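# Push cube out of channel's lipped end, lift it

## Task

Keeping both grippers outside the channel at all times, drive the cube out through the channel end that has the short ledge and raised lip, then hold it past that end so that the cube's centre sits higher than the channel's roof by at least one cube width.

## Robot and tools

Robot: two arms, left_arm and right_arm, each with 7 joints and a parallel two-finger gripper. Each joint group below is listed in this order only: waist, shoulder, elbow, forearm roll, upper arm roll, wrist pitch, wrist roll. Ignore any other naming order.

Scene frame: a single world frame shared by both arms. The origin is on the table surface midway between the arms. +z is up, +x points out across the table, and left_arm sits on the +y side. 'left' and 'right' are arm names, not image sides. Gripper poses are reported as end_effector_position (metres) and end_effector_quat_wxyz. The reported point lies between the finger pads when closed. Fingertips extend about 19 mm past it when closed and 6 mm when fully open, and closing pushes the tips roughly 13 mm farther out, so leave clearance above surfaces. The gripper's fingers point along its own +z, and they open and close along its y. Reported hand positions can be off, more so at long reach. Base mounting plates and the metal frame behind the arms are fixed obstacles.

execute_actions(actions): a list of actions run in sequence. Each action is a table of up to 15 rows, one row per 1/30 s control step. If fewer than 15 rows are given, the final row repeats until 15 steps are done. An empty list just returns state and images. A row is one flat list for both arms: 18 numbers, each in [-1, 1]. The first 9 are left_arm: 7 joint offsets, then gripper position, then gripper speed. The next 9 are the same for right_arm. Joint numbers are offsets, not poses. They are measured from that arm's joint angles at the start of the current action, and not from the previous row. For the first action of a call, this start is the last reported angles. Scale: 1.0 equals 0.9985 rad for waist, shoulder, upper arm roll and elbow, and 0.8765 rad for forearm roll, wrist pitch and wrist roll. Optionally, add 14 more numbers in [0, 1] to a row. These are stiffness multipliers, 7 for left then 7 for right, in the joint order above, and they persist until changed.

Gripper position is an absolute setting. +1 is fully open (85 mm), 0 is about 41 mm, about -0.8 brings the pads together, and -1 closes until blocked. Gripper speed runs from about 20 mm/s at -1 through 85 at 0 to 150 at +1. Grip force is fixed by the arm, around 190–235 N per pad. To leave a gripper alone, resend its previous two numbers, because a 0 is a real command. In results, position_measured_pct is roughly 50 − 50 × position. If it stops below about 90, the gripper is holding something or is blocked. Around 90 means the pads closed on nothing or on something tiny.

Joint stated ranges (rad): waist, upper arm roll, forearm roll and wrist roll ±69.115; shoulder ±2.250; elbow ±2.580; wrist pitch ±2.100. The true ends may differ by 0.013 rad. An action that pushes a joint more than 0.013 rad outward past its range is refused for both arms. A malformed action, or a first action that fails this check, cancels the whole call. A joint asked past its real end is stopped there, and 'joint sent to its limit' may appear.

move(target, speed, blocking): target is one 18-number row laid out as above (with optional stiffness). Its joint numbers are offsets from the Joint positions in the last result that showed them. speed is in rad/s, 0.01–2, default 0.5, and applies to the joint with the farthest to travel. All joints share a single completion fraction, so the hands follow curves. Path duration is 0.5–10 s. There is no obstacle avoidance, and faster contact hits harder. With blocking=false you get a result after 0.5 s. Until a result shows that the move has ended, further execute_actions or move calls are refused, so use wait or stop first. The 'move:' line gives the outcome (done, off_target, moving, held, fault), limits=held or limits=none, and each arm's worst-lagging joint.

wait(seconds): 0–10. The arms hold their last commands while a running move carries on. stop(): brakes a running move, which needs some room; the fingers continue. zoom_image(camera, region): region is [x0, y0, x1, y1] in pixels, at most 504×504. finished_scene(scene): pass the current scene number once the goal is met and stable; this cannot be undone.

Motion limits: each joint target may lead its measured angle by only 0.304 rad (first four joints) or 0.266 rad (wrist joints). With stiffness set, the allowed leads are smaller. Targets are also scaled back if they would place the hand more than 70 mm from where it is. Large moves therefore take several actions and can lag. The 'Joint targets' line shows the current drive angles, and 'joint command not followed' means the clearance check changed them. Step readings marked HELD show steps that were held back.

Cameras (504×504 each): cam_high, cam_low, cam_left_wrist, cam_right_wrist. Calibration is given in OpenCV form with world-to-camera transforms. Actual cameras may be off by a couple of degrees and millimetres, and wrist camera poses follow the reported joints.

Avoid the following. Knocking anything off the table is failure. Do not let the arms collide or press each other. Contact torque at the load limit (46.9 N m for the first four joints, 29.5 for the wrist joints, including held weight) stops that arm for 10 s. Holding loads heats motors: a MOTOR HOT warning appears from 60 °C, and at 75 °C the arm sags in an OVER-TEMPERATURE FAULT. Drops, slips, slams and hard pushes are bad. Loose objects may get brief nudges. The robot keeps its last command while you think, and quick, smooth, low-effort motion is preferred.

Each tool is called after "Emit:" by a JSON object that holds its "op" and its "data".

## Session

Emit:
{"op": "execute_actions", "data": {"actions": []}}

Scene clock: 0.00 s.
left_arm: end_effector_position=(+0.0967, +0.7927, +0.2510) position_measured_pct=0.0 end_effector_quat_wxyz=(+0.348, +0.689, -0.628, +0.101) | right_arm: end_effector_position=(-0.0027, +0.3590, +0.2424) position_measured_pct=0.0 end_effector_quat_wxyz=(-0.455, -0.398, +0.551, +0.575)
Joint names: [waist, shoulder, elbow, forearm roll, upper arm roll, wrist pitch, wrist roll]
Joint positions: left_arm=[-1.339  1.171  0.395 -0.108 -0.041  2.028  1.698] | right_arm=[-0.745  1.737  0.735 -0.779 -0.472  1.422  2.202]
Joint velocities: left_arm=[-0.    -0.001 -0.002 -0.     0.001  0.001  0.001] | right_arm=[-0.001 -0.001  0.     0.002  0.     0.    -0.002]
Motor temperatures (°C, as the motors report them): left_arm=[30 30 32 39 27 33 37] | right_arm=[30 33 27 37 26 36 36]
Joint targets: left_arm=[-1.339 1.171 0.395 -0.108 -0.041 2.028 1.698] | right_arm=[-0.745 1.737 0.735 -0.779 -0.472 1.422 2.202]
Joint stiffness scale: left_arm=[1. 1. 1. 1. 1. 1. 1.] | right_arm=[1. 1. 1. 1. 1. 1. 1.]
camera_calibration (this result's frames):
cam_left_wrist: T_world_to_cam=[[-0.929913, 0.0872306, 0.357284, -0.0717758], [-0.148132, 0.800346, -0.580951, -0.417396], [-0.336628, -0.593159, -0.73133, 0.823081], [0, 0, 0, 1]] pos_world=[0.148497, 0.82854, 0.385102]
cam_right_wrist: T_world_to_cam=[[0.0779269, 0.0200334, 0.996758, -0.24613], [0.280342, 0.959016, -0.0411922, -0.279221], [-0.956732, 0.282644, 0.0691169, 0.0281395], [0, 0, 0, 1]] pos_world=[0.12438, 0.264755, 0.231886]

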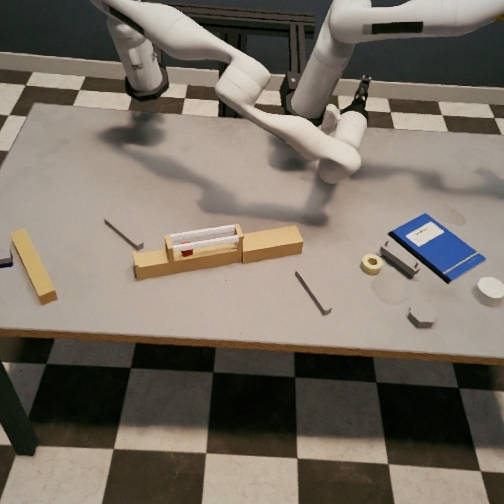

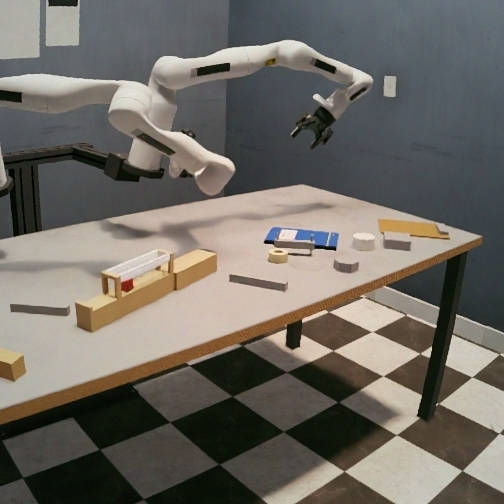

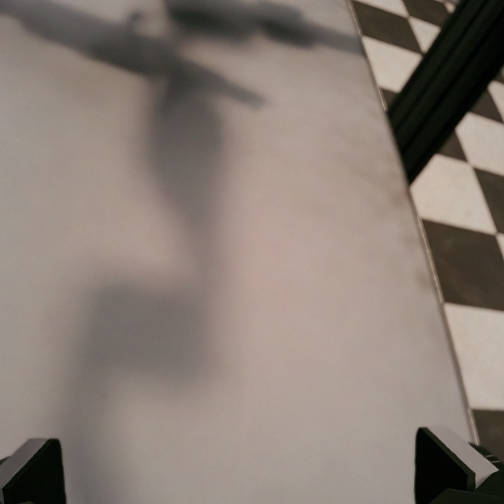

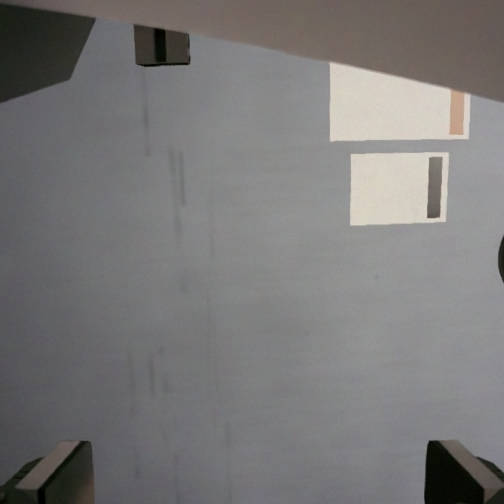

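Emit:
{"op": "zoom_image", "data": {"camera": "cam_high", "region": [95, 205, 215, 290]}}

Emit:
{"op": "zoom_image", "data": {"camera": "cam_high", "region": [220, 210, 350, 325]}}

Region (95, 205, 215, 290) of cam_high's 504x504 image, scaled by 4.200, with more detail than that image has; it fills the top 357 rows of this view, and the rest is white.

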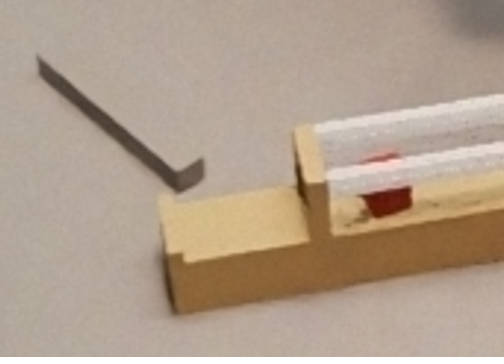

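Region (220, 210, 350, 325) of cam_high's 504x504 image, scaled by 3.877, with more detail than that image has; it fills the top 446 rows of this view, and the rest is white.

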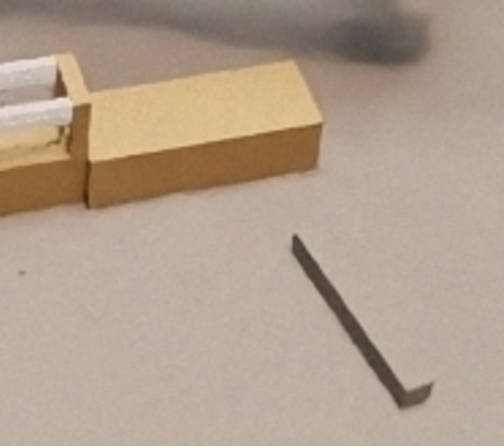

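Emit:
{"op": "move", "data": {"target": [0,-0.376,0.45,0.133,0,-0.8,0.38,0.4,0.5, 0.3976,-0.8,0.405,0,0,-0.44,-0.052,0.4,0.5], "speed": 0.9}}

Scene clock: 88.17 s.
left_arm: end_effector_position=(+0.1397, +0.9051, +0.2981) position_measured_pct=29.8 end_effector_quat_wxyz=(+0.072, +0.818, -0.568, -0.058) | right_arm: end_effector_position=(+0.3541, +0.3140, +0.4834) position_measured_pct=29.8 end_effector_quat_wxyz=(-0.093, -0.345, +0.713, +0.603)
Joint names: [waist, shoulder, elbow, forearm roll, upper arm roll, wrist pitch, wrist roll]
Joint positions: left_arm=[-1.339  0.799  0.841 -0.001 -0.041  1.335  2.021] | right_arm=[-0.35   0.943  1.135 -0.779 -0.472  1.045  2.167]
Joint velocities: left_arm=[-0.    -0.001  0.001 -0.    -0.001  0.    -0.001] | right_arm=[ 0.001 -0.002  0.    -0.    -0.    -0.    -0.002]
Motor temperatures (°C, as the motors report them): left_arm=[30 33 32 39 27 33 37] | right_arm=[30 35 27 37 26 36 36]
Joint targets: left_arm=[-1.339 0.796 0.844 0.009 -0.041 1.327 2.031] | right_arm=[-0.348 0.939 1.139 -0.779 -0.472 1.036 2.156]
Joint stiffness scale: left_arm=[1. 1. 1. 1. 1. 1. 1.] | right_arm=[1. 1. 1. 1. 1. 1. 1.]
move: off_target (right_arm); limits=none; left_arm: farthest joint: the forearm roll, 0.010 radians from its target (0.116 radians at the start); right_arm: farthest joint: the wrist roll, 0.011 radians from its target (0.046 radians at the start)
camera_calibration (this result's frames):
cam_left_wrist: T_world_to_cam=[[-0.926282, -0.304949, 0.221378, 0.336541], [-0.308862, 0.950944, 0.0176004, -0.765878], [-0.215886, -0.0520724, -0.975029, 0.504741], [0, 0, 0, 1]] pos_world=[0.184148, 0.857218, 0.431114]
cam_right_wrist: T_world_to_cam=[[-0.385256, 0.0367207, 0.922079, -0.318406], [0.749703, 0.595074, 0.289538, -0.537973], [-0.538073, 0.802831, -0.256786, 0.211554], [0, 0, 0, 1]] pos_world=[0.394483, 0.161984, 0.503682]

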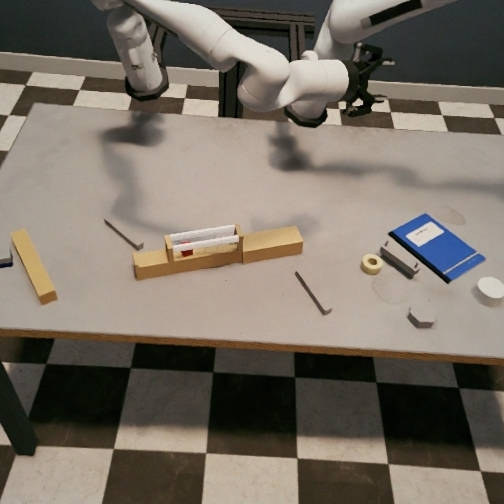

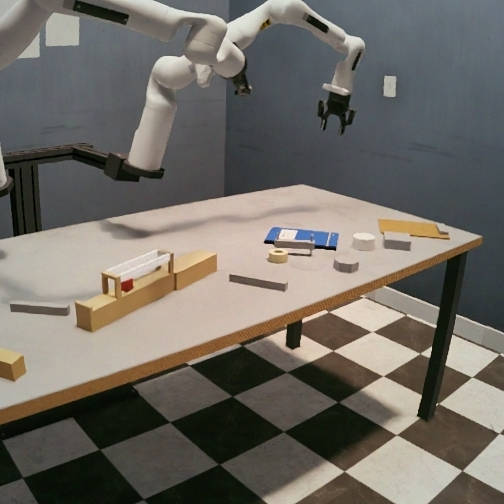

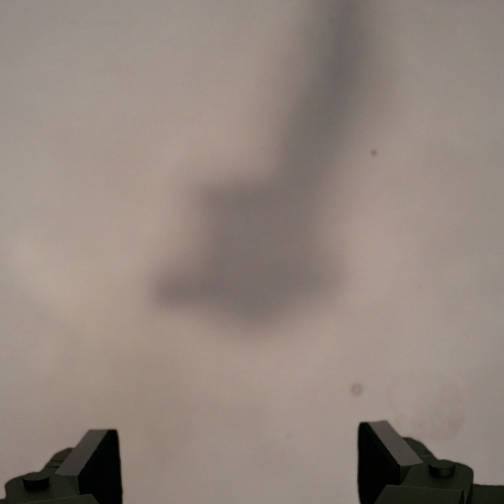

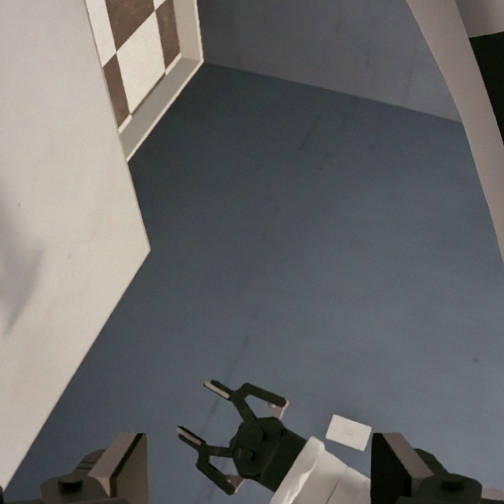

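Emit:
{"op": "move", "data": {"target": [0.97,0,0.42,0,-0.15,-0.52,0,0.4,0.5, 0,-0.2564,0.992,0.898,0.8187,-0.9835,0,0.4,0.5], "speed": 1.2}}

Scene clock: 95.53 s.
left_arm: end_effector_position=(+0.5661, +0.5926, +0.1772) position_measured_pct=29.8 end_effector_quat_wxyz=(-0.028, -0.506, +0.862, +0.022) | right_arm: end_effector_position=(+0.3941, -0.2298, +0.1501) position_measured_pct=29.8 end_effector_quat_wxyz=(-0.000, -0.408, +0.913, -0.000)
Joint names: [waist, shoulder, elbow, forearm roll, upper arm roll, wrist pitch, wrist roll]
Joint positions: left_arm=[-0.374  0.799  1.257 -0.001 -0.188  0.887  2.021] | right_arm=[-0.349  0.69   2.121  0.002  0.343  0.191  2.167]
Joint velocities: left_arm=[ 0.003  0.001  0.001 -0.001  0.002 -0.001 -0.001] | right_arm=[-0.001 -0.001  0.001  0.     0.     0.     0.002]
Motor temperatures (°C, as the motors report them): left_arm=[30 34 32 39 27 33 37] | right_arm=[30 35 27 37 26 36 36]
Joint targets: left_arm=[-0.370 0.799 1.260 -0.001 -0.191 0.879 2.021] | right_arm=[-0.350 0.687 2.125 0.008 0.345 0.182 2.167]
Joint stiffness scale: left_arm=[1. 1. 1. 1. 1. 1. 1.] | right_arm=[1. 1. 1. 1. 1. 1. 1.]
move: done; limits=none; left_arm: farthest joint: the wrist pitch, 0.008 radians from its target (0.456 radians at the start); right_arm: farthest joint: the wrist pitch, 0.008 radians from its target (0.862 radians at the start)
camera_calibration (this result's frames):
cam_left_wrist: T_world_to_cam=[[-0.847025, 0.521378, 0.103505, 0.149339], [0.522571, 0.852418, -0.0173985, -0.740941], [-0.0973007, 0.0393518, -0.994477, 0.344772], [0, 0, 0, 1]] pos_world=[0.547235, 0.540162, 0.314519]
cam_right_wrist: T_world_to_cam=[[-0.746211, 0.665674, -0.00680687, 0.450506], [0.66558, 0.746229, 0.0120447, -0.038363], [0.0130973, 0.00445736, -0.999904, 0.294923], [0, 0, 0, 1]] pos_world=[0.357844, -0.272577, 0.298423]

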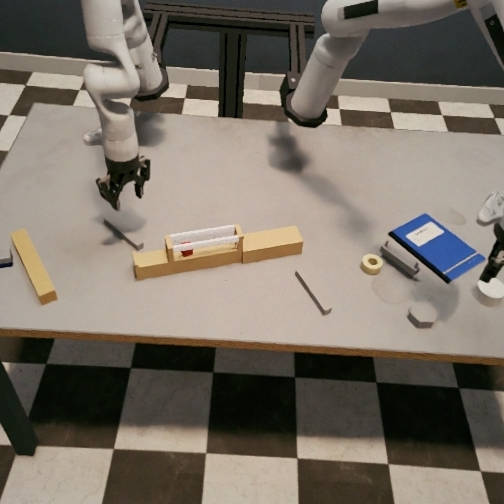

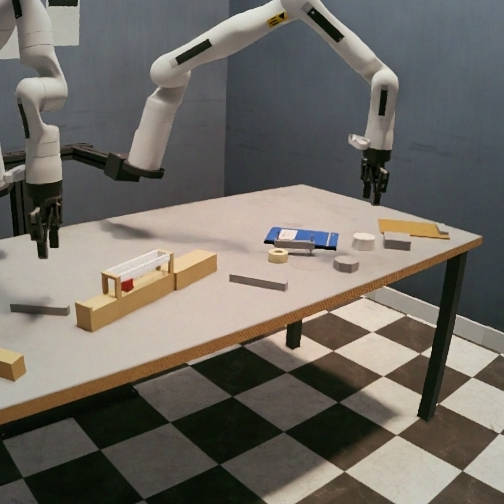

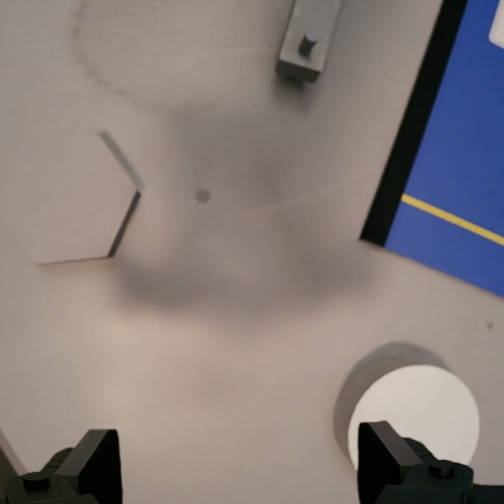

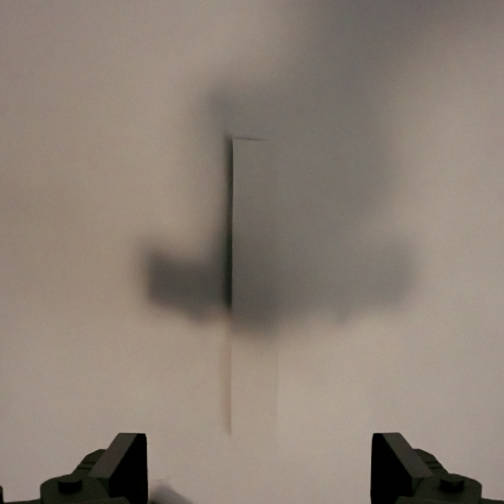

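Emit:
{"op": "execute_actions", "data": {"actions": []}}

Scene clock: 121.00 s.
left_arm: end_effector_position=(+0.5662, +0.5924, +0.1772) position_measured_pct=29.8 end_effector_quat_wxyz=(-0.028, -0.506, +0.862, +0.022) | right_arm: end_effector_position=(+0.3941, -0.2298, +0.1501) position_measured_pct=29.8 end_effector_quat_wxyz=(-0.000, -0.408, +0.913, -0.000)
Joint names: [waist, shoulder, elbow, forearm roll, upper arm roll, wrist pitch, wrist roll]
Joint positions: left_arm=[-0.374  0.799  1.257 -0.001 -0.188  0.887  2.021] | right_arm=[-0.349  0.69   2.121  0.002  0.343  0.191  2.167]
Joint velocities: left_arm=[ 0.     0.     0.     0.     0.002 -0.001  0.001] | right_arm=[-0.001 -0.001  0.     0.001 -0.     0.    -0.   ]
Motor temperatures (°C, as the motors report them): left_arm=[30 34 32 39 27 33 37] | right_arm=[30 35 27 37 26 36 36]
Joint targets: left_arm=[-0.370 0.799 1.260 -0.001 -0.191 0.879 2.021] | right_arm=[-0.350 0.687 2.125 0.008 0.345 0.182 2.167]
Joint stiffness scale: left_arm=[1. 1. 1. 1. 1. 1. 1.] | right_arm=[1. 1. 1. 1. 1. 1. 1.]
camera_calibration (this result's frames):
cam_left_wrist: T_world_to_cam=[[-0.8469, 0.521588, 0.103471, 0.149288], [0.522782, 0.852289, -0.0173902, -0.740927], [-0.0972579, 0.0393651, -0.99448, 0.344768], [0, 0, 0, 1]] pos_world=[0.547306, 0.540045, 0.314533]
cam_right_wrist: T_world_to_cam=[[-0.746209, 0.665677, -0.00681105, 0.450508], [0.665582, 0.746227, 0.0120559, -0.0383684], [0.0131079, 0.00446291, -0.999904, 0.294924], [0, 0, 0, 1]] pos_world=[0.357845, -0.272578, 0.298427]

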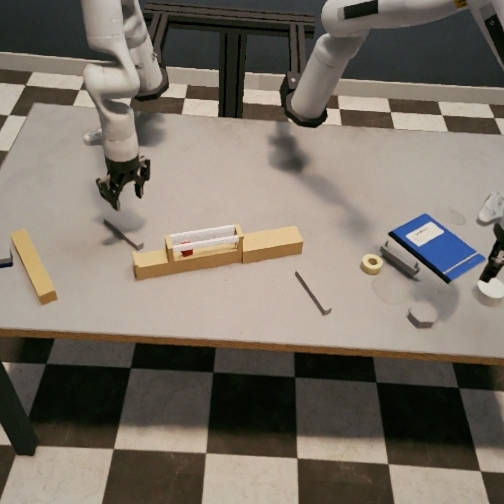

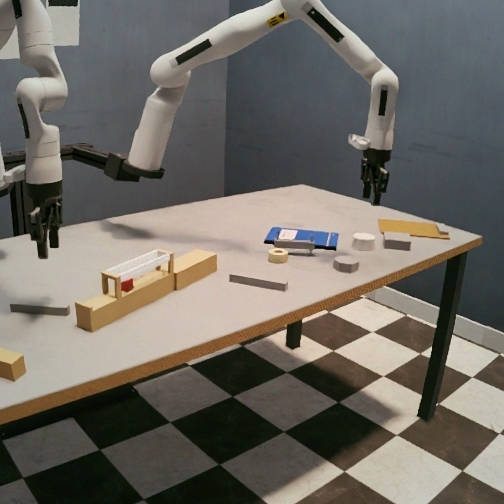

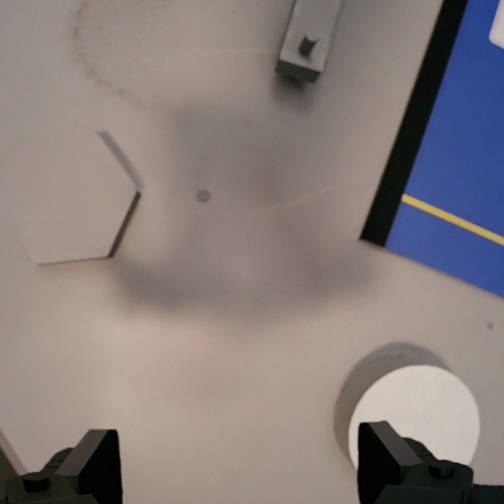

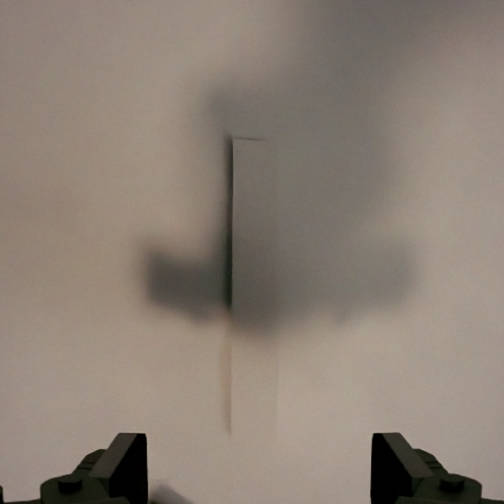

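Emit:
{"op": "move", "data": {"target": [0.6774,0,0.4554,0,-0.1172,-0.4629,0,0.4,0, 0.1414,0.3317,-0.108,0,-0.0929,-0.2819,0.014,0.4,0], "speed": 0.8}}

Scene clock: 137.43 s.
left_arm: end_effector_position=(+0.5720, +0.2554, +0.1497) position_measured_pct=29.8 end_effector_quat_wxyz=(-0.000, -0.235, +0.972, -0.001) | right_arm: end_effector_position=(+0.3952, -0.2317, +0.0240) position_measured_pct=29.8 end_effector_quat_wxyz=(-0.000, -0.406, +0.914, -0.000)
Joint names: [waist, shoulder, elbow, forearm roll, upper arm roll, wrist pitch, wrist roll]
Joint positions: left_arm=[ 0.298  0.799  1.709 -0.001 -0.301  0.489  2.021] | right_arm=[-0.21   1.018  2.017  0.002  0.253 -0.048  2.169]
Joint velocities: left_arm=[ 0.003 -0.001 -0.    -0.     0.    -0.002 -0.001] | right_arm=[ 0.001  0.     0.    -0.     0.    -0.    -0.001]
Motor temperatures (°C, as the motors report them): left_arm=[30 34 32 39 27 33 37] | right_arm=[30 35 27 37 26 36 36]
Joint targets: left_arm=[0.302 0.799 1.712 -0.001 -0.305 0.481 2.021] | right_arm=[-0.208 1.022 2.013 0.002 0.250 -0.056 2.179]
Joint stiffness scale: left_arm=[1. 1. 1. 1. 1. 1. 1.] | right_arm=[1. 1. 1. 1. 1. 1. 1.]
move: off_target (right_arm); limits=none; left_arm: farthest joint: the wrist pitch, 0.008 radians from its target (0.405 radians at the start); right_arm: farthest joint: the wrist roll, 0.011 radians from its target (0.012 radians at the start)
camera_calibration (this result's frames):
cam_left_wrist: T_world_to_cam=[[-0.420454, 0.906526, 0.0378082, 0.000460271], [0.907296, 0.420342, 0.0112509, -0.571059], [-0.00569314, 0.0390337, -0.999222, 0.279662], [0, 0, 0, 1]] pos_world=[0.519906, 0.228707, 0.285852]
cam_right_wrist: T_world_to_cam=[[-0.743853, 0.668317, -0.00594671, 0.451451], [0.668232, 0.743862, 0.0116404, -0.0377163], [0.012203, 0.00468493, -0.999915, 0.169226], [0, 0, 0, 1]] pos_world=[0.358951, -0.274449, 0.172335]

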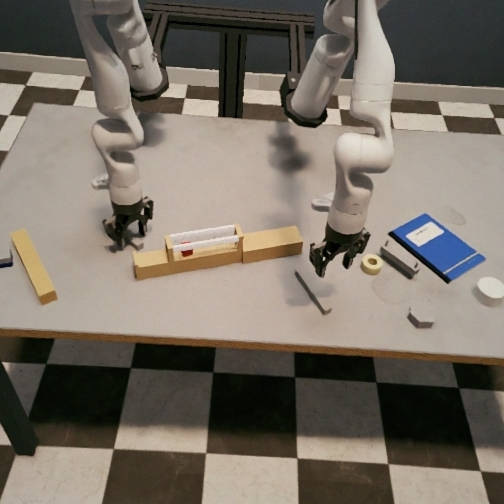

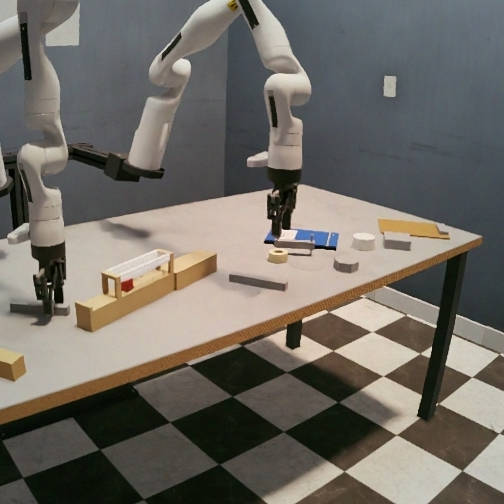

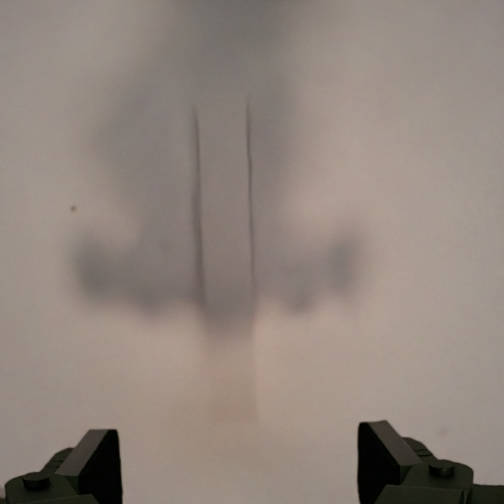

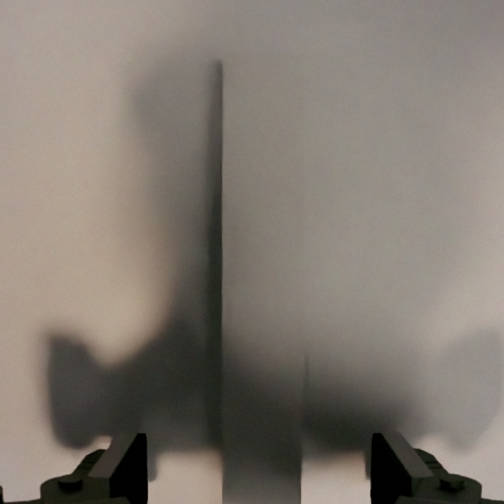

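Emit:
{"op": "zoom_image", "data": {"camera": "cam_left_wrist", "region": [150, 330, 320, 480]}}

Region (150, 330, 320, 480) of cam_left_wrist's 504x504 image, scaled by 2.965; it fills the top 445 rows of this view, and the rest is white.

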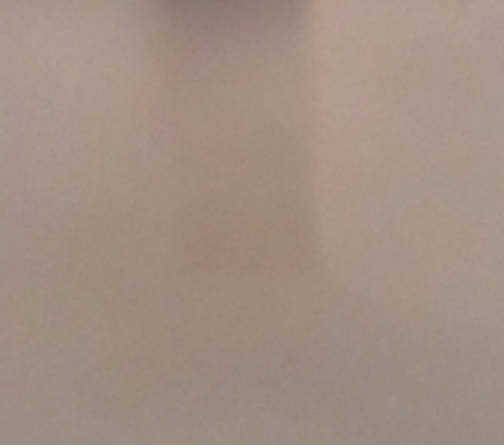

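Emit:
{"op": "move", "data": {"target": [-0.096,0.2699,-0.0811,0,0.059,-0.235,0,0.4,0, 0,0,0,0,0,0,0,-1,0], "speed": 0.45}}

Scene clock: 155.23 s.
left_arm: end_effector_position=(+0.5700, +0.2547, +0.0238) position_measured_pct=29.8 end_effector_quat_wxyz=(-0.000, -0.235, +0.972, -0.001) | right_arm: end_effector_position=(+0.3955, -0.2317, +0.0242) position_measured_pct=73.8 end_effector_quat_wxyz=(-0.000, -0.406, +0.914, -0.000)
Joint names: [waist, shoulder, elbow, forearm roll, upper arm roll, wrist pitch, wrist roll]
Joint positions: left_arm=[ 0.206  1.065  1.631 -0.001 -0.246  0.291  2.021] | right_arm=[-0.21   1.017  2.018  0.002  0.253 -0.048  2.169]
Joint velocities: left_arm=[-0.001  0.002 -0.001  0.     0.001  0.001  0.001] | right_arm=[-0.001 -0.001 -0.001 -0.001 -0.    -0.     0.001]
Motor temperatures (°C, as the motors report them): left_arm=[30 34 32 39 27 33 37] | right_arm=[30 34 27 37 26 36 36]
Joint targets: left_arm=[0.202 1.069 1.628 -0.001 -0.242 0.283 2.021] | right_arm=[-0.210 1.018 2.017 0.002 0.253 -0.048 2.169]
Joint stiffness scale: left_arm=[1. 1. 1. 1. 1. 1. 1.] | right_arm=[1. 1. 1. 1. 1. 1. 1.]
move: done; limits=none; left_arm: farthest joint: the wrist pitch, 0.008 radians from its target (0.206 radians at the start); right_arm: farthest joint: the shoulder, 0.001 radians from its target (0.000 radians at the start)
camera_calibration (this result's frames):
cam_left_wrist: T_world_to_cam=[[-0.420023, 0.906735, 0.0375858, 0.00470957], [0.907497, 0.419903, 0.0114302, -0.567568], [-0.00541819, 0.0389099, -0.999228, 0.153787], [0, 0, 0, 1]] pos_world=[0.517878, 0.228069, 0.159978]
cam_right_wrist: T_world_to_cam=[[-0.743697, 0.668488, -0.00624685, 0.451635], [0.668395, 0.743707, 0.0121943, -0.0380243], [0.0127975, 0.00489348, -0.999906, 0.169298], [0, 0, 0, 1]] pos_world=[0.359128, -0.274462, 0.172567]

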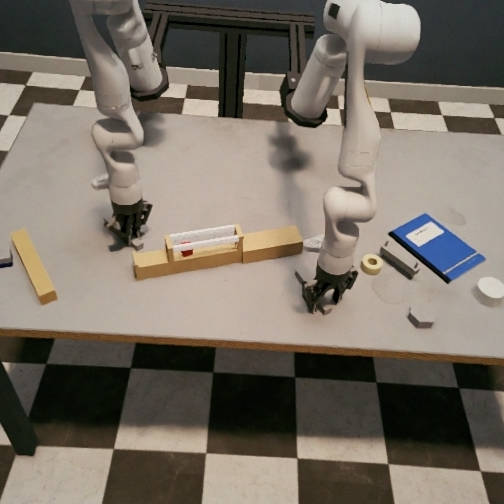

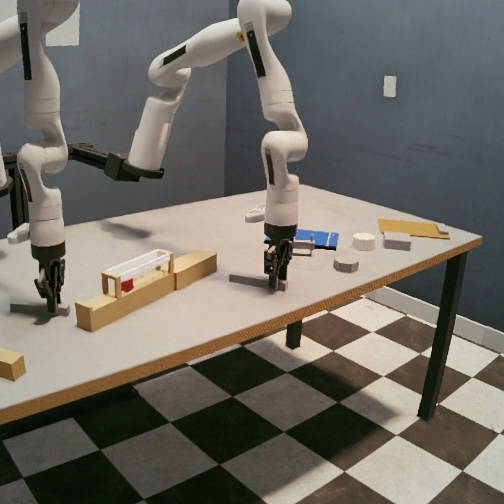

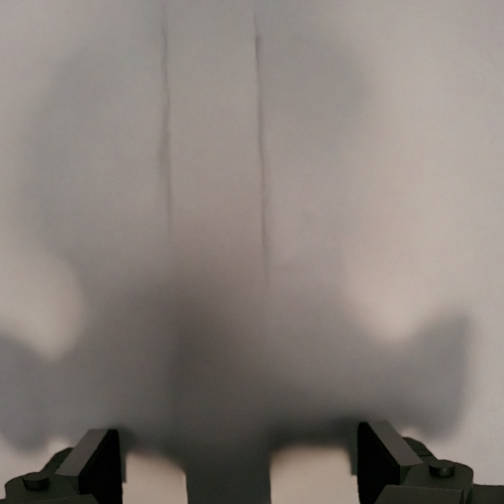

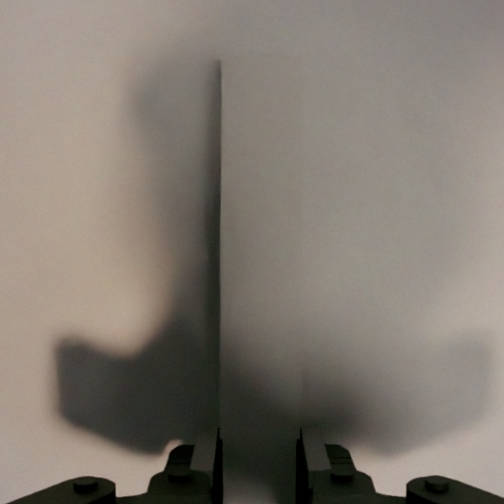

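Emit:
{"op": "move", "data": {"target": [0,0,0,0,0,0,0,-1,0, -0.479,-0.225,-0.018,0,0.12,0.396,0.21,-1,0], "speed": 0.7}}

Scene clock: 165.13 s.
left_arm: end_effector_position=(+0.5702, +0.2548, +0.0241) position_measured_pct=73.8 end_effector_quat_wxyz=(+0.000, -0.235, +0.972, -0.001) | right_arm: end_effector_position=(+0.3822, -0.0944, +0.1512) position_measured_pct=73.8 end_effector_quat_wxyz=(-0.001, -0.624, +0.781, -0.002)
Joint names: [waist, shoulder, elbow, forearm roll, upper arm roll, wrist pitch, wrist roll]
Joint positions: left_arm=[ 0.206  1.065  1.631 -0.001 -0.246  0.291  2.021] | right_arm=[-0.686  0.796  2.003  0.002  0.37   0.291  2.342]
Joint velocities: left_arm=[ 0.     0.     0.     0.001 -0.002  0.     0.001] | right_arm=[-0.003 -0.001 -0.     0.001 -0.     0.     0.001]
Motor temperatures (°C, as the motors report them): left_arm=[30 34 32 39 27 33 37] | right_arm=[30 34 27 37 26 36 36]
Joint targets: left_arm=[0.206 1.065 1.631 -0.001 -0.246 0.291 2.021] | right_arm=[-0.688 0.792 2.000 0.002 0.373 0.299 2.353]
Joint stiffness scale: left_arm=[1. 1. 1. 1. 1. 1. 1.] | right_arm=[1. 1. 1. 1. 1. 1. 1.]
move: off_target (right_arm); limits=none; left_arm: farthest joint: the waist, 0.000 radians from its target (0.000 radians at the start); right_arm: farthest joint: the wrist roll, 0.011 radians from its target (0.184 radians at the start)
camera_calibration (this result's frames):
cam_left_wrist: T_world_to_cam=[[-0.420232, 0.906648, 0.0373355, 0.00487577], [0.907403, 0.420092, 0.0119134, -0.567851], [-0.00488311, 0.0388848, -0.999232, 0.153723], [0, 0, 0, 1]] pos_world=[0.51807, 0.228151, 0.160188]
cam_right_wrist: T_world_to_cam=[[-0.976014, 0.217576, -0.00751522, 0.397222], [0.217507, 0.976017, 0.00897433, 0.0619537], [0.00928759, 0.00712446, -0.999931, 0.297291], [0, 0, 0, 1]] pos_world=[0.371458, -0.149012, 0.2997]

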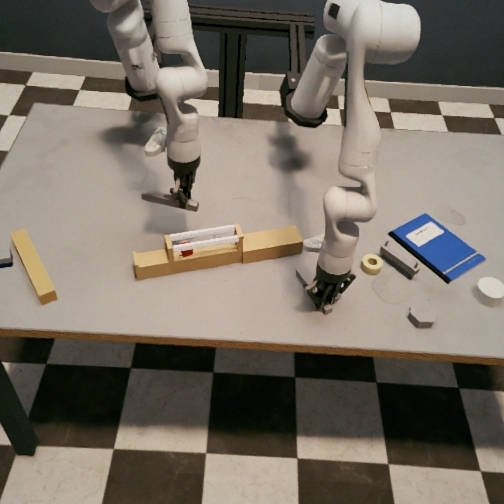

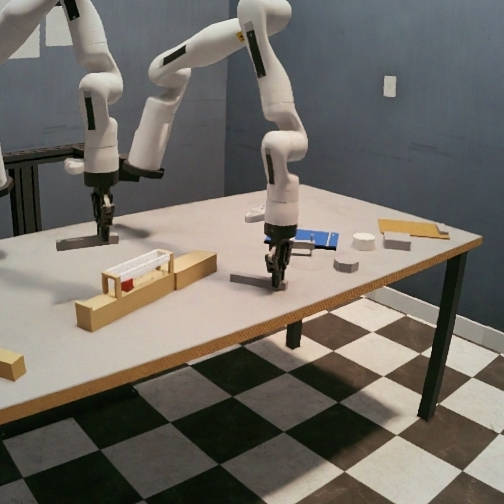

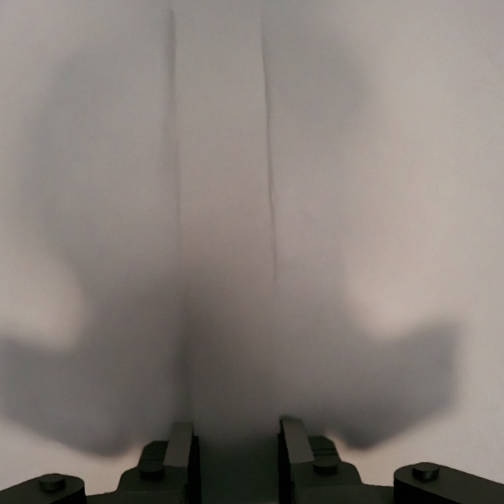

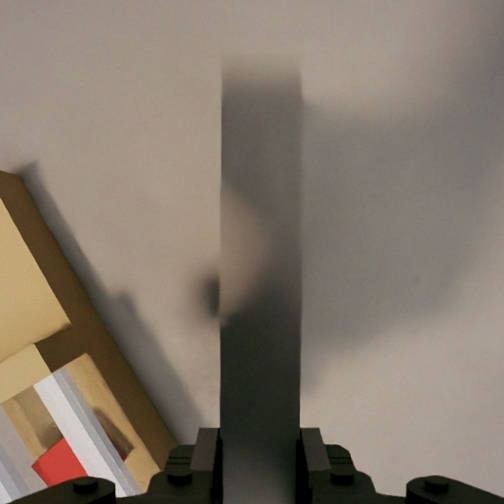

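Emit:
{"op": "move", "data": {"target": [-0.403,-0.365,0.395,0,0.054,-0.132,1.0,-1,0, -0.2764,0.33,-0.6695,0,-0.0721,0.4986,0.163,-1,0], "speed": 0.9}}

Scene clock: 185.70 s.
left_arm: end_effector_position=(+0.4507, +0.4186, +0.1198) position_measured_pct=73.8 end_effector_quat_wxyz=(+0.000, +0.774, -0.633, +0.001) | right_arm: end_effector_position=(+0.3758, +0.1686, +0.1347) position_measured_pct=73.8 end_effector_quat_wxyz=(+0.000, +0.805, -0.593, -0.001)
Joint names: [waist, shoulder, elbow, forearm roll, upper arm roll, wrist pitch, wrist roll]
Joint positions: left_arm=[-0.192  0.704  2.023 -0.001 -0.195  0.183  2.887] | right_arm=[-0.959  1.122  1.339  0.002  0.3    0.719  2.475]
Joint velocities: left_arm=[-0.003 -0.002 -0.001 -0.    -0.001  0.002  0.   ] | right_arm=[-0.002  0.003 -0.001 -0.     0.    -0.    -0.001]
Motor temperatures (°C, as the motors report them): left_arm=[30 34 32 39 27 33 37] | right_arm=[30 34 27 37 26 36 36]
Joint targets: left_arm=[-0.196 0.700 2.026 -0.001 -0.192 0.175 2.897] | right_arm=[-0.962 1.126 1.335 0.002 0.298 0.728 2.485]
Joint stiffness scale: left_arm=[1. 1. 1. 1. 1. 1. 1.] | right_arm=[1. 1. 1. 1. 1. 1. 1.]
move: off_target (left_arm); limits=none; left_arm: farthest joint: the wrist roll, 0.011 radians from its target (0.877 radians at the start); right_arm: farthest joint: the wrist roll, 0.010 radians from its target (0.143 radians at the start)
camera_calibration (this result's frames):
cam_left_wrist: T_world_to_cam=[[-0.986627, -0.158381, 0.0384964, 0.503525], [-0.158078, 0.987368, 0.0107937, -0.286442], [-0.0397196, 0.00456391, -0.9992, 0.272453], [0, 0, 0, 1]] pos_world=[0.462333, 0.361329, 0.255943]
cam_right_wrist: T_world_to_cam=[[-0.954344, -0.298674, -0.00464592, 0.412091], [-0.29871, 0.954252, 0.0132465, 0.00382355], [0.000477013, 0.0140295, -0.999901, 0.281171], [0, 0, 0, 1]] pos_world=[0.394285, 0.115488, 0.283008]

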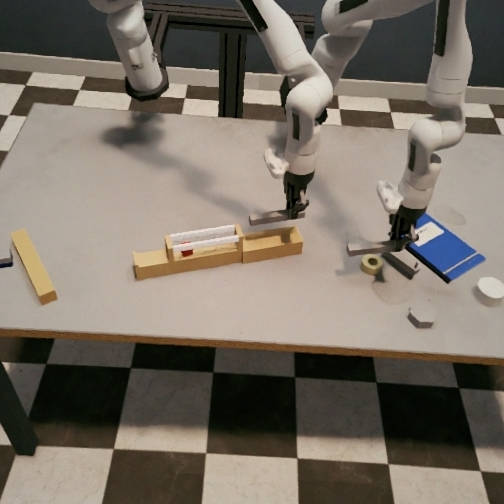

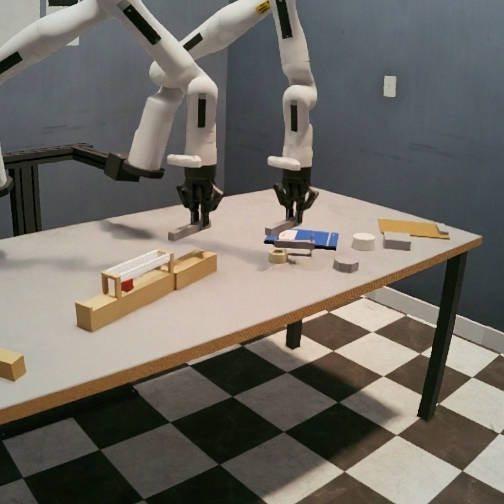

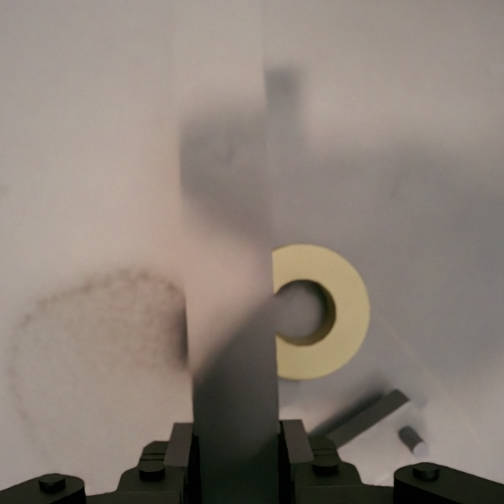

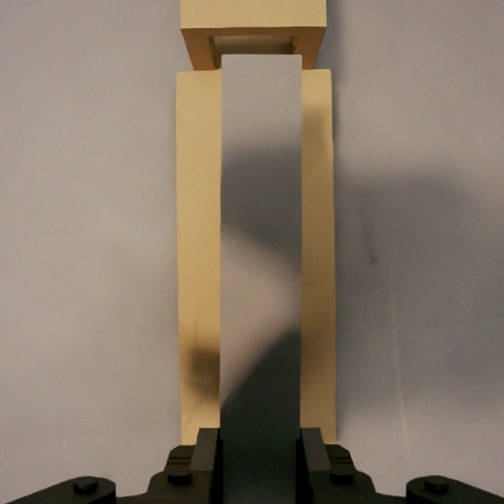

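Emit:
{"op": "move", "data": {"target": [0,0,0,0,0,0,0,-1,0, 0.0397,0.1215,-0.0405,0,-0.0155,-0.107,0.026,-1,0], "speed": 0.3}}

Scene clock: 196.23 s.
left_arm: end_effector_position=(+0.4507, +0.4187, +0.1198) position_measured_pct=73.8 end_effector_quat_wxyz=(+0.000, +0.774, -0.633, +0.001) | right_arm: end_effector_position=(+0.3760, +0.1678, +0.0710) position_measured_pct=73.8 end_effector_quat_wxyz=(+0.001, +0.809, -0.588, +0.000)
Joint names: [waist, shoulder, elbow, forearm roll, upper arm roll, wrist pitch, wrist roll]
Joint positions: left_arm=[-0.193  0.704  2.023 -0.001 -0.195  0.183  2.887] | right_arm=[-0.922  1.239  1.303  0.002  0.287  0.634  2.487]
Joint velocities: left_arm=[-0.    -0.     0.    -0.001  0.    -0.002  0.001] | right_arm=[ 0.001  0.002 -0.001  0.     0.001 -0.     0.001]
Motor temperatures (°C, as the motors report them): left_arm=[30 34 32 39 27 33 37] | right_arm=[30 34 27 37 26 36 36]
Joint targets: left_arm=[-0.192 0.704 2.023 -0.001 -0.195 0.183 2.887] | right_arm=[-0.920 1.243 1.299 0.002 0.284 0.626 2.497]
Joint stiffness scale: left_arm=[1. 1. 1. 1. 1. 1. 1.] | right_arm=[1. 1. 1. 1. 1. 1. 1.]
move: off_target (right_arm); limits=none; left_arm: farthest joint: the waist, 0.001 radians from its target (0.001 radians at the start); right_arm: farthest joint: the wrist roll, 0.011 radians from its target (0.023 radians at the start)
camera_calibration (this result's frames):
cam_left_wrist: T_world_to_cam=[[-0.986584, -0.158689, 0.0383369, 0.503673], [-0.158385, 0.987318, 0.010856, -0.28643], [-0.0395734, 0.00463838, -0.999206, 0.272434], [0, 0, 0, 1]] pos_world=[0.462331, 0.361462, 0.256017]
cam_right_wrist: T_world_to_cam=[[-0.950546, -0.31054, -0.0052772, 0.412367], [-0.310581, 0.95048, 0.0112578, 0.0107308], [0.00151986, 0.0123401, -0.999923, 0.217369], [0, 0, 0, 1]] pos_world=[0.394976, 0.115175, 0.219407]

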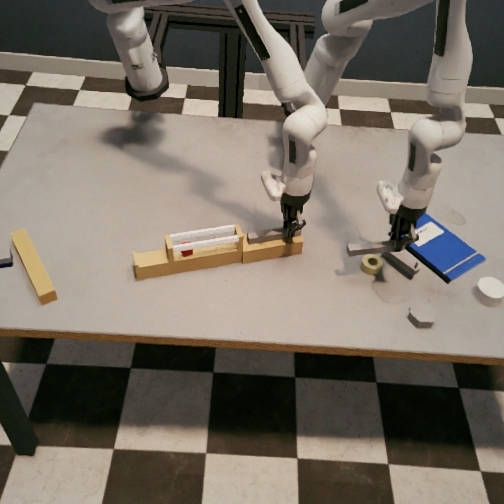

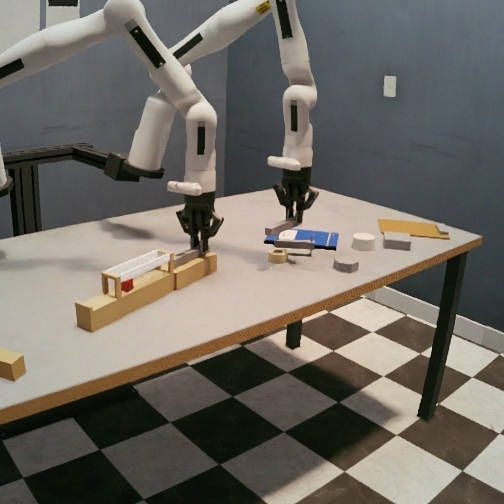

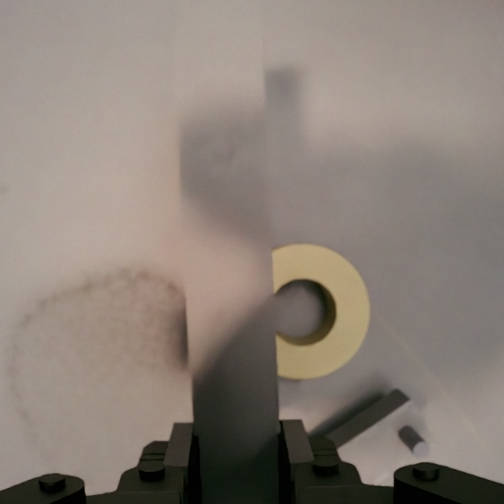

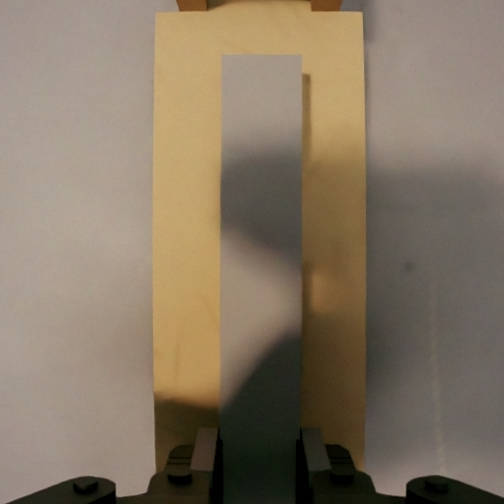

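Emit:
{"op": "move", "data": {"target": [0,0,0,0,0,0,0,-1,0, 0.0558,-0.0542,0.1195,0,0.0097,-0.1015,0.089,-1,0], "speed": 0.25}}

Scene clock: 210.10 s.
left_arm: end_effector_position=(+0.4507, +0.4187, +0.1198) position_measured_pct=73.8 end_effector_quat_wxyz=(+0.000, +0.774, -0.633, +0.001) | right_arm: end_effector_position=(+0.3896, +0.1225, +0.0698) position_measured_pct=73.8 end_effector_quat_wxyz=(+0.001, +0.809, -0.588, +0.000)
Joint names: [waist, shoulder, elbow, forearm roll, upper arm roll, wrist pitch, wrist roll]
Joint positions: left_arm=[-0.193  0.704  2.023 -0.001 -0.195  0.183  2.887] | right_arm=[-0.869  1.189  1.418  0.002  0.294  0.553  2.554]
Joint velocities: left_arm=[ 0.     0.001 -0.     0.001  0.001  0.001  0.   ] | right_arm=[ 0.003 -0.002 -0.001  0.001 -0.     0.     0.001]
Motor temperatures (°C, as the motors report them): left_arm=[30 34 32 39 27 33 37] | right_arm=[30 35 27 37 26 36 36]
Joint targets: left_arm=[-0.193 0.704 2.023 -0.001 -0.195 0.183 2.887] | right_arm=[-0.866 1.185 1.422 0.002 0.297 0.545 2.565]
Joint stiffness scale: left_arm=[1. 1. 1. 1. 1. 1. 1.] | right_arm=[1. 1. 1. 1. 1. 1. 1.]
move: off_target (right_arm); limits=none; left_arm: farthest joint: the waist, 0.000 radians from its target (0.000 radians at the start); right_arm: farthest joint: the wrist roll, 0.011 radians from its target (0.078 radians at the start)
camera_calibration (this result's frames):
cam_left_wrist: T_world_to_cam=[[-0.986584, -0.158689, 0.0383373, 0.503673], [-0.158385, 0.987318, 0.0108559, -0.28643], [-0.0395738, 0.00463818, -0.999206, 0.272434], [0, 0, 0, 1]] pos_world=[0.462331, 0.361462, 0.256017]
cam_right_wrist: T_world_to_cam=[[-0.950354, -0.311136, -0.00456863, 0.41119], [-0.311168, 0.950295, 0.0106748, 0.0583731], [0.00102024, 0.0115664, -0.999933, 0.216928], [0, 0, 0, 1]] pos_world=[0.408719, 0.0699555, 0.218168]

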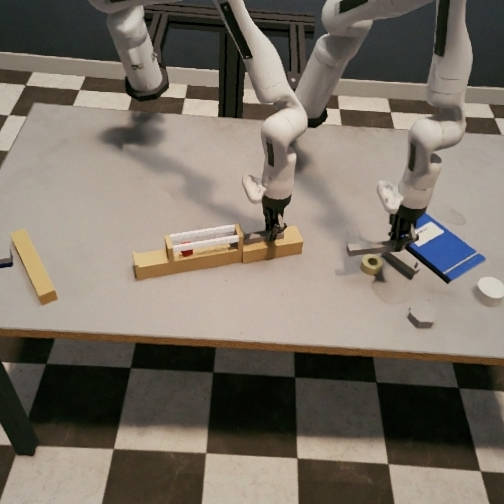

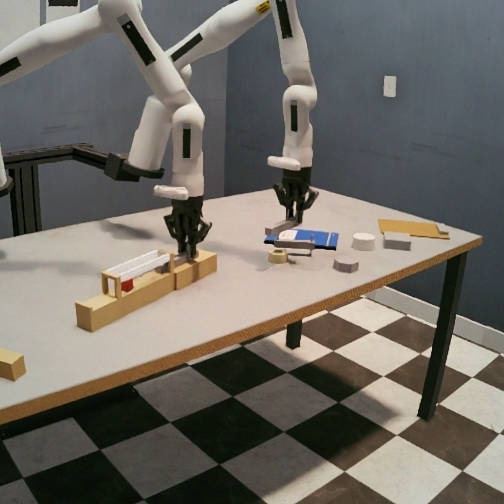

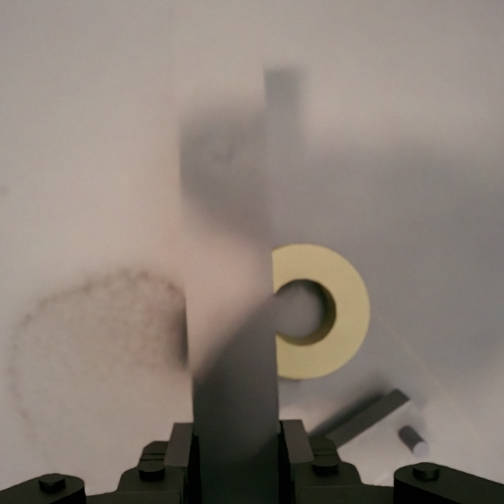

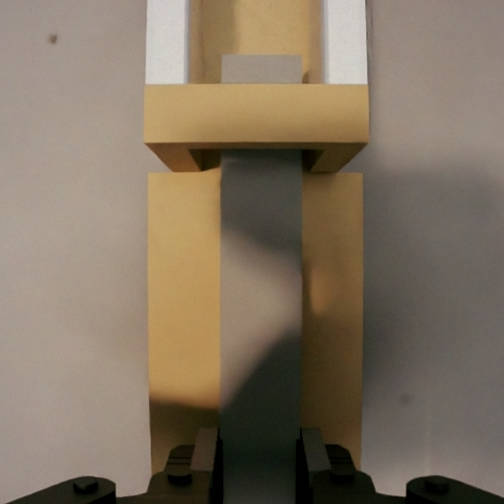

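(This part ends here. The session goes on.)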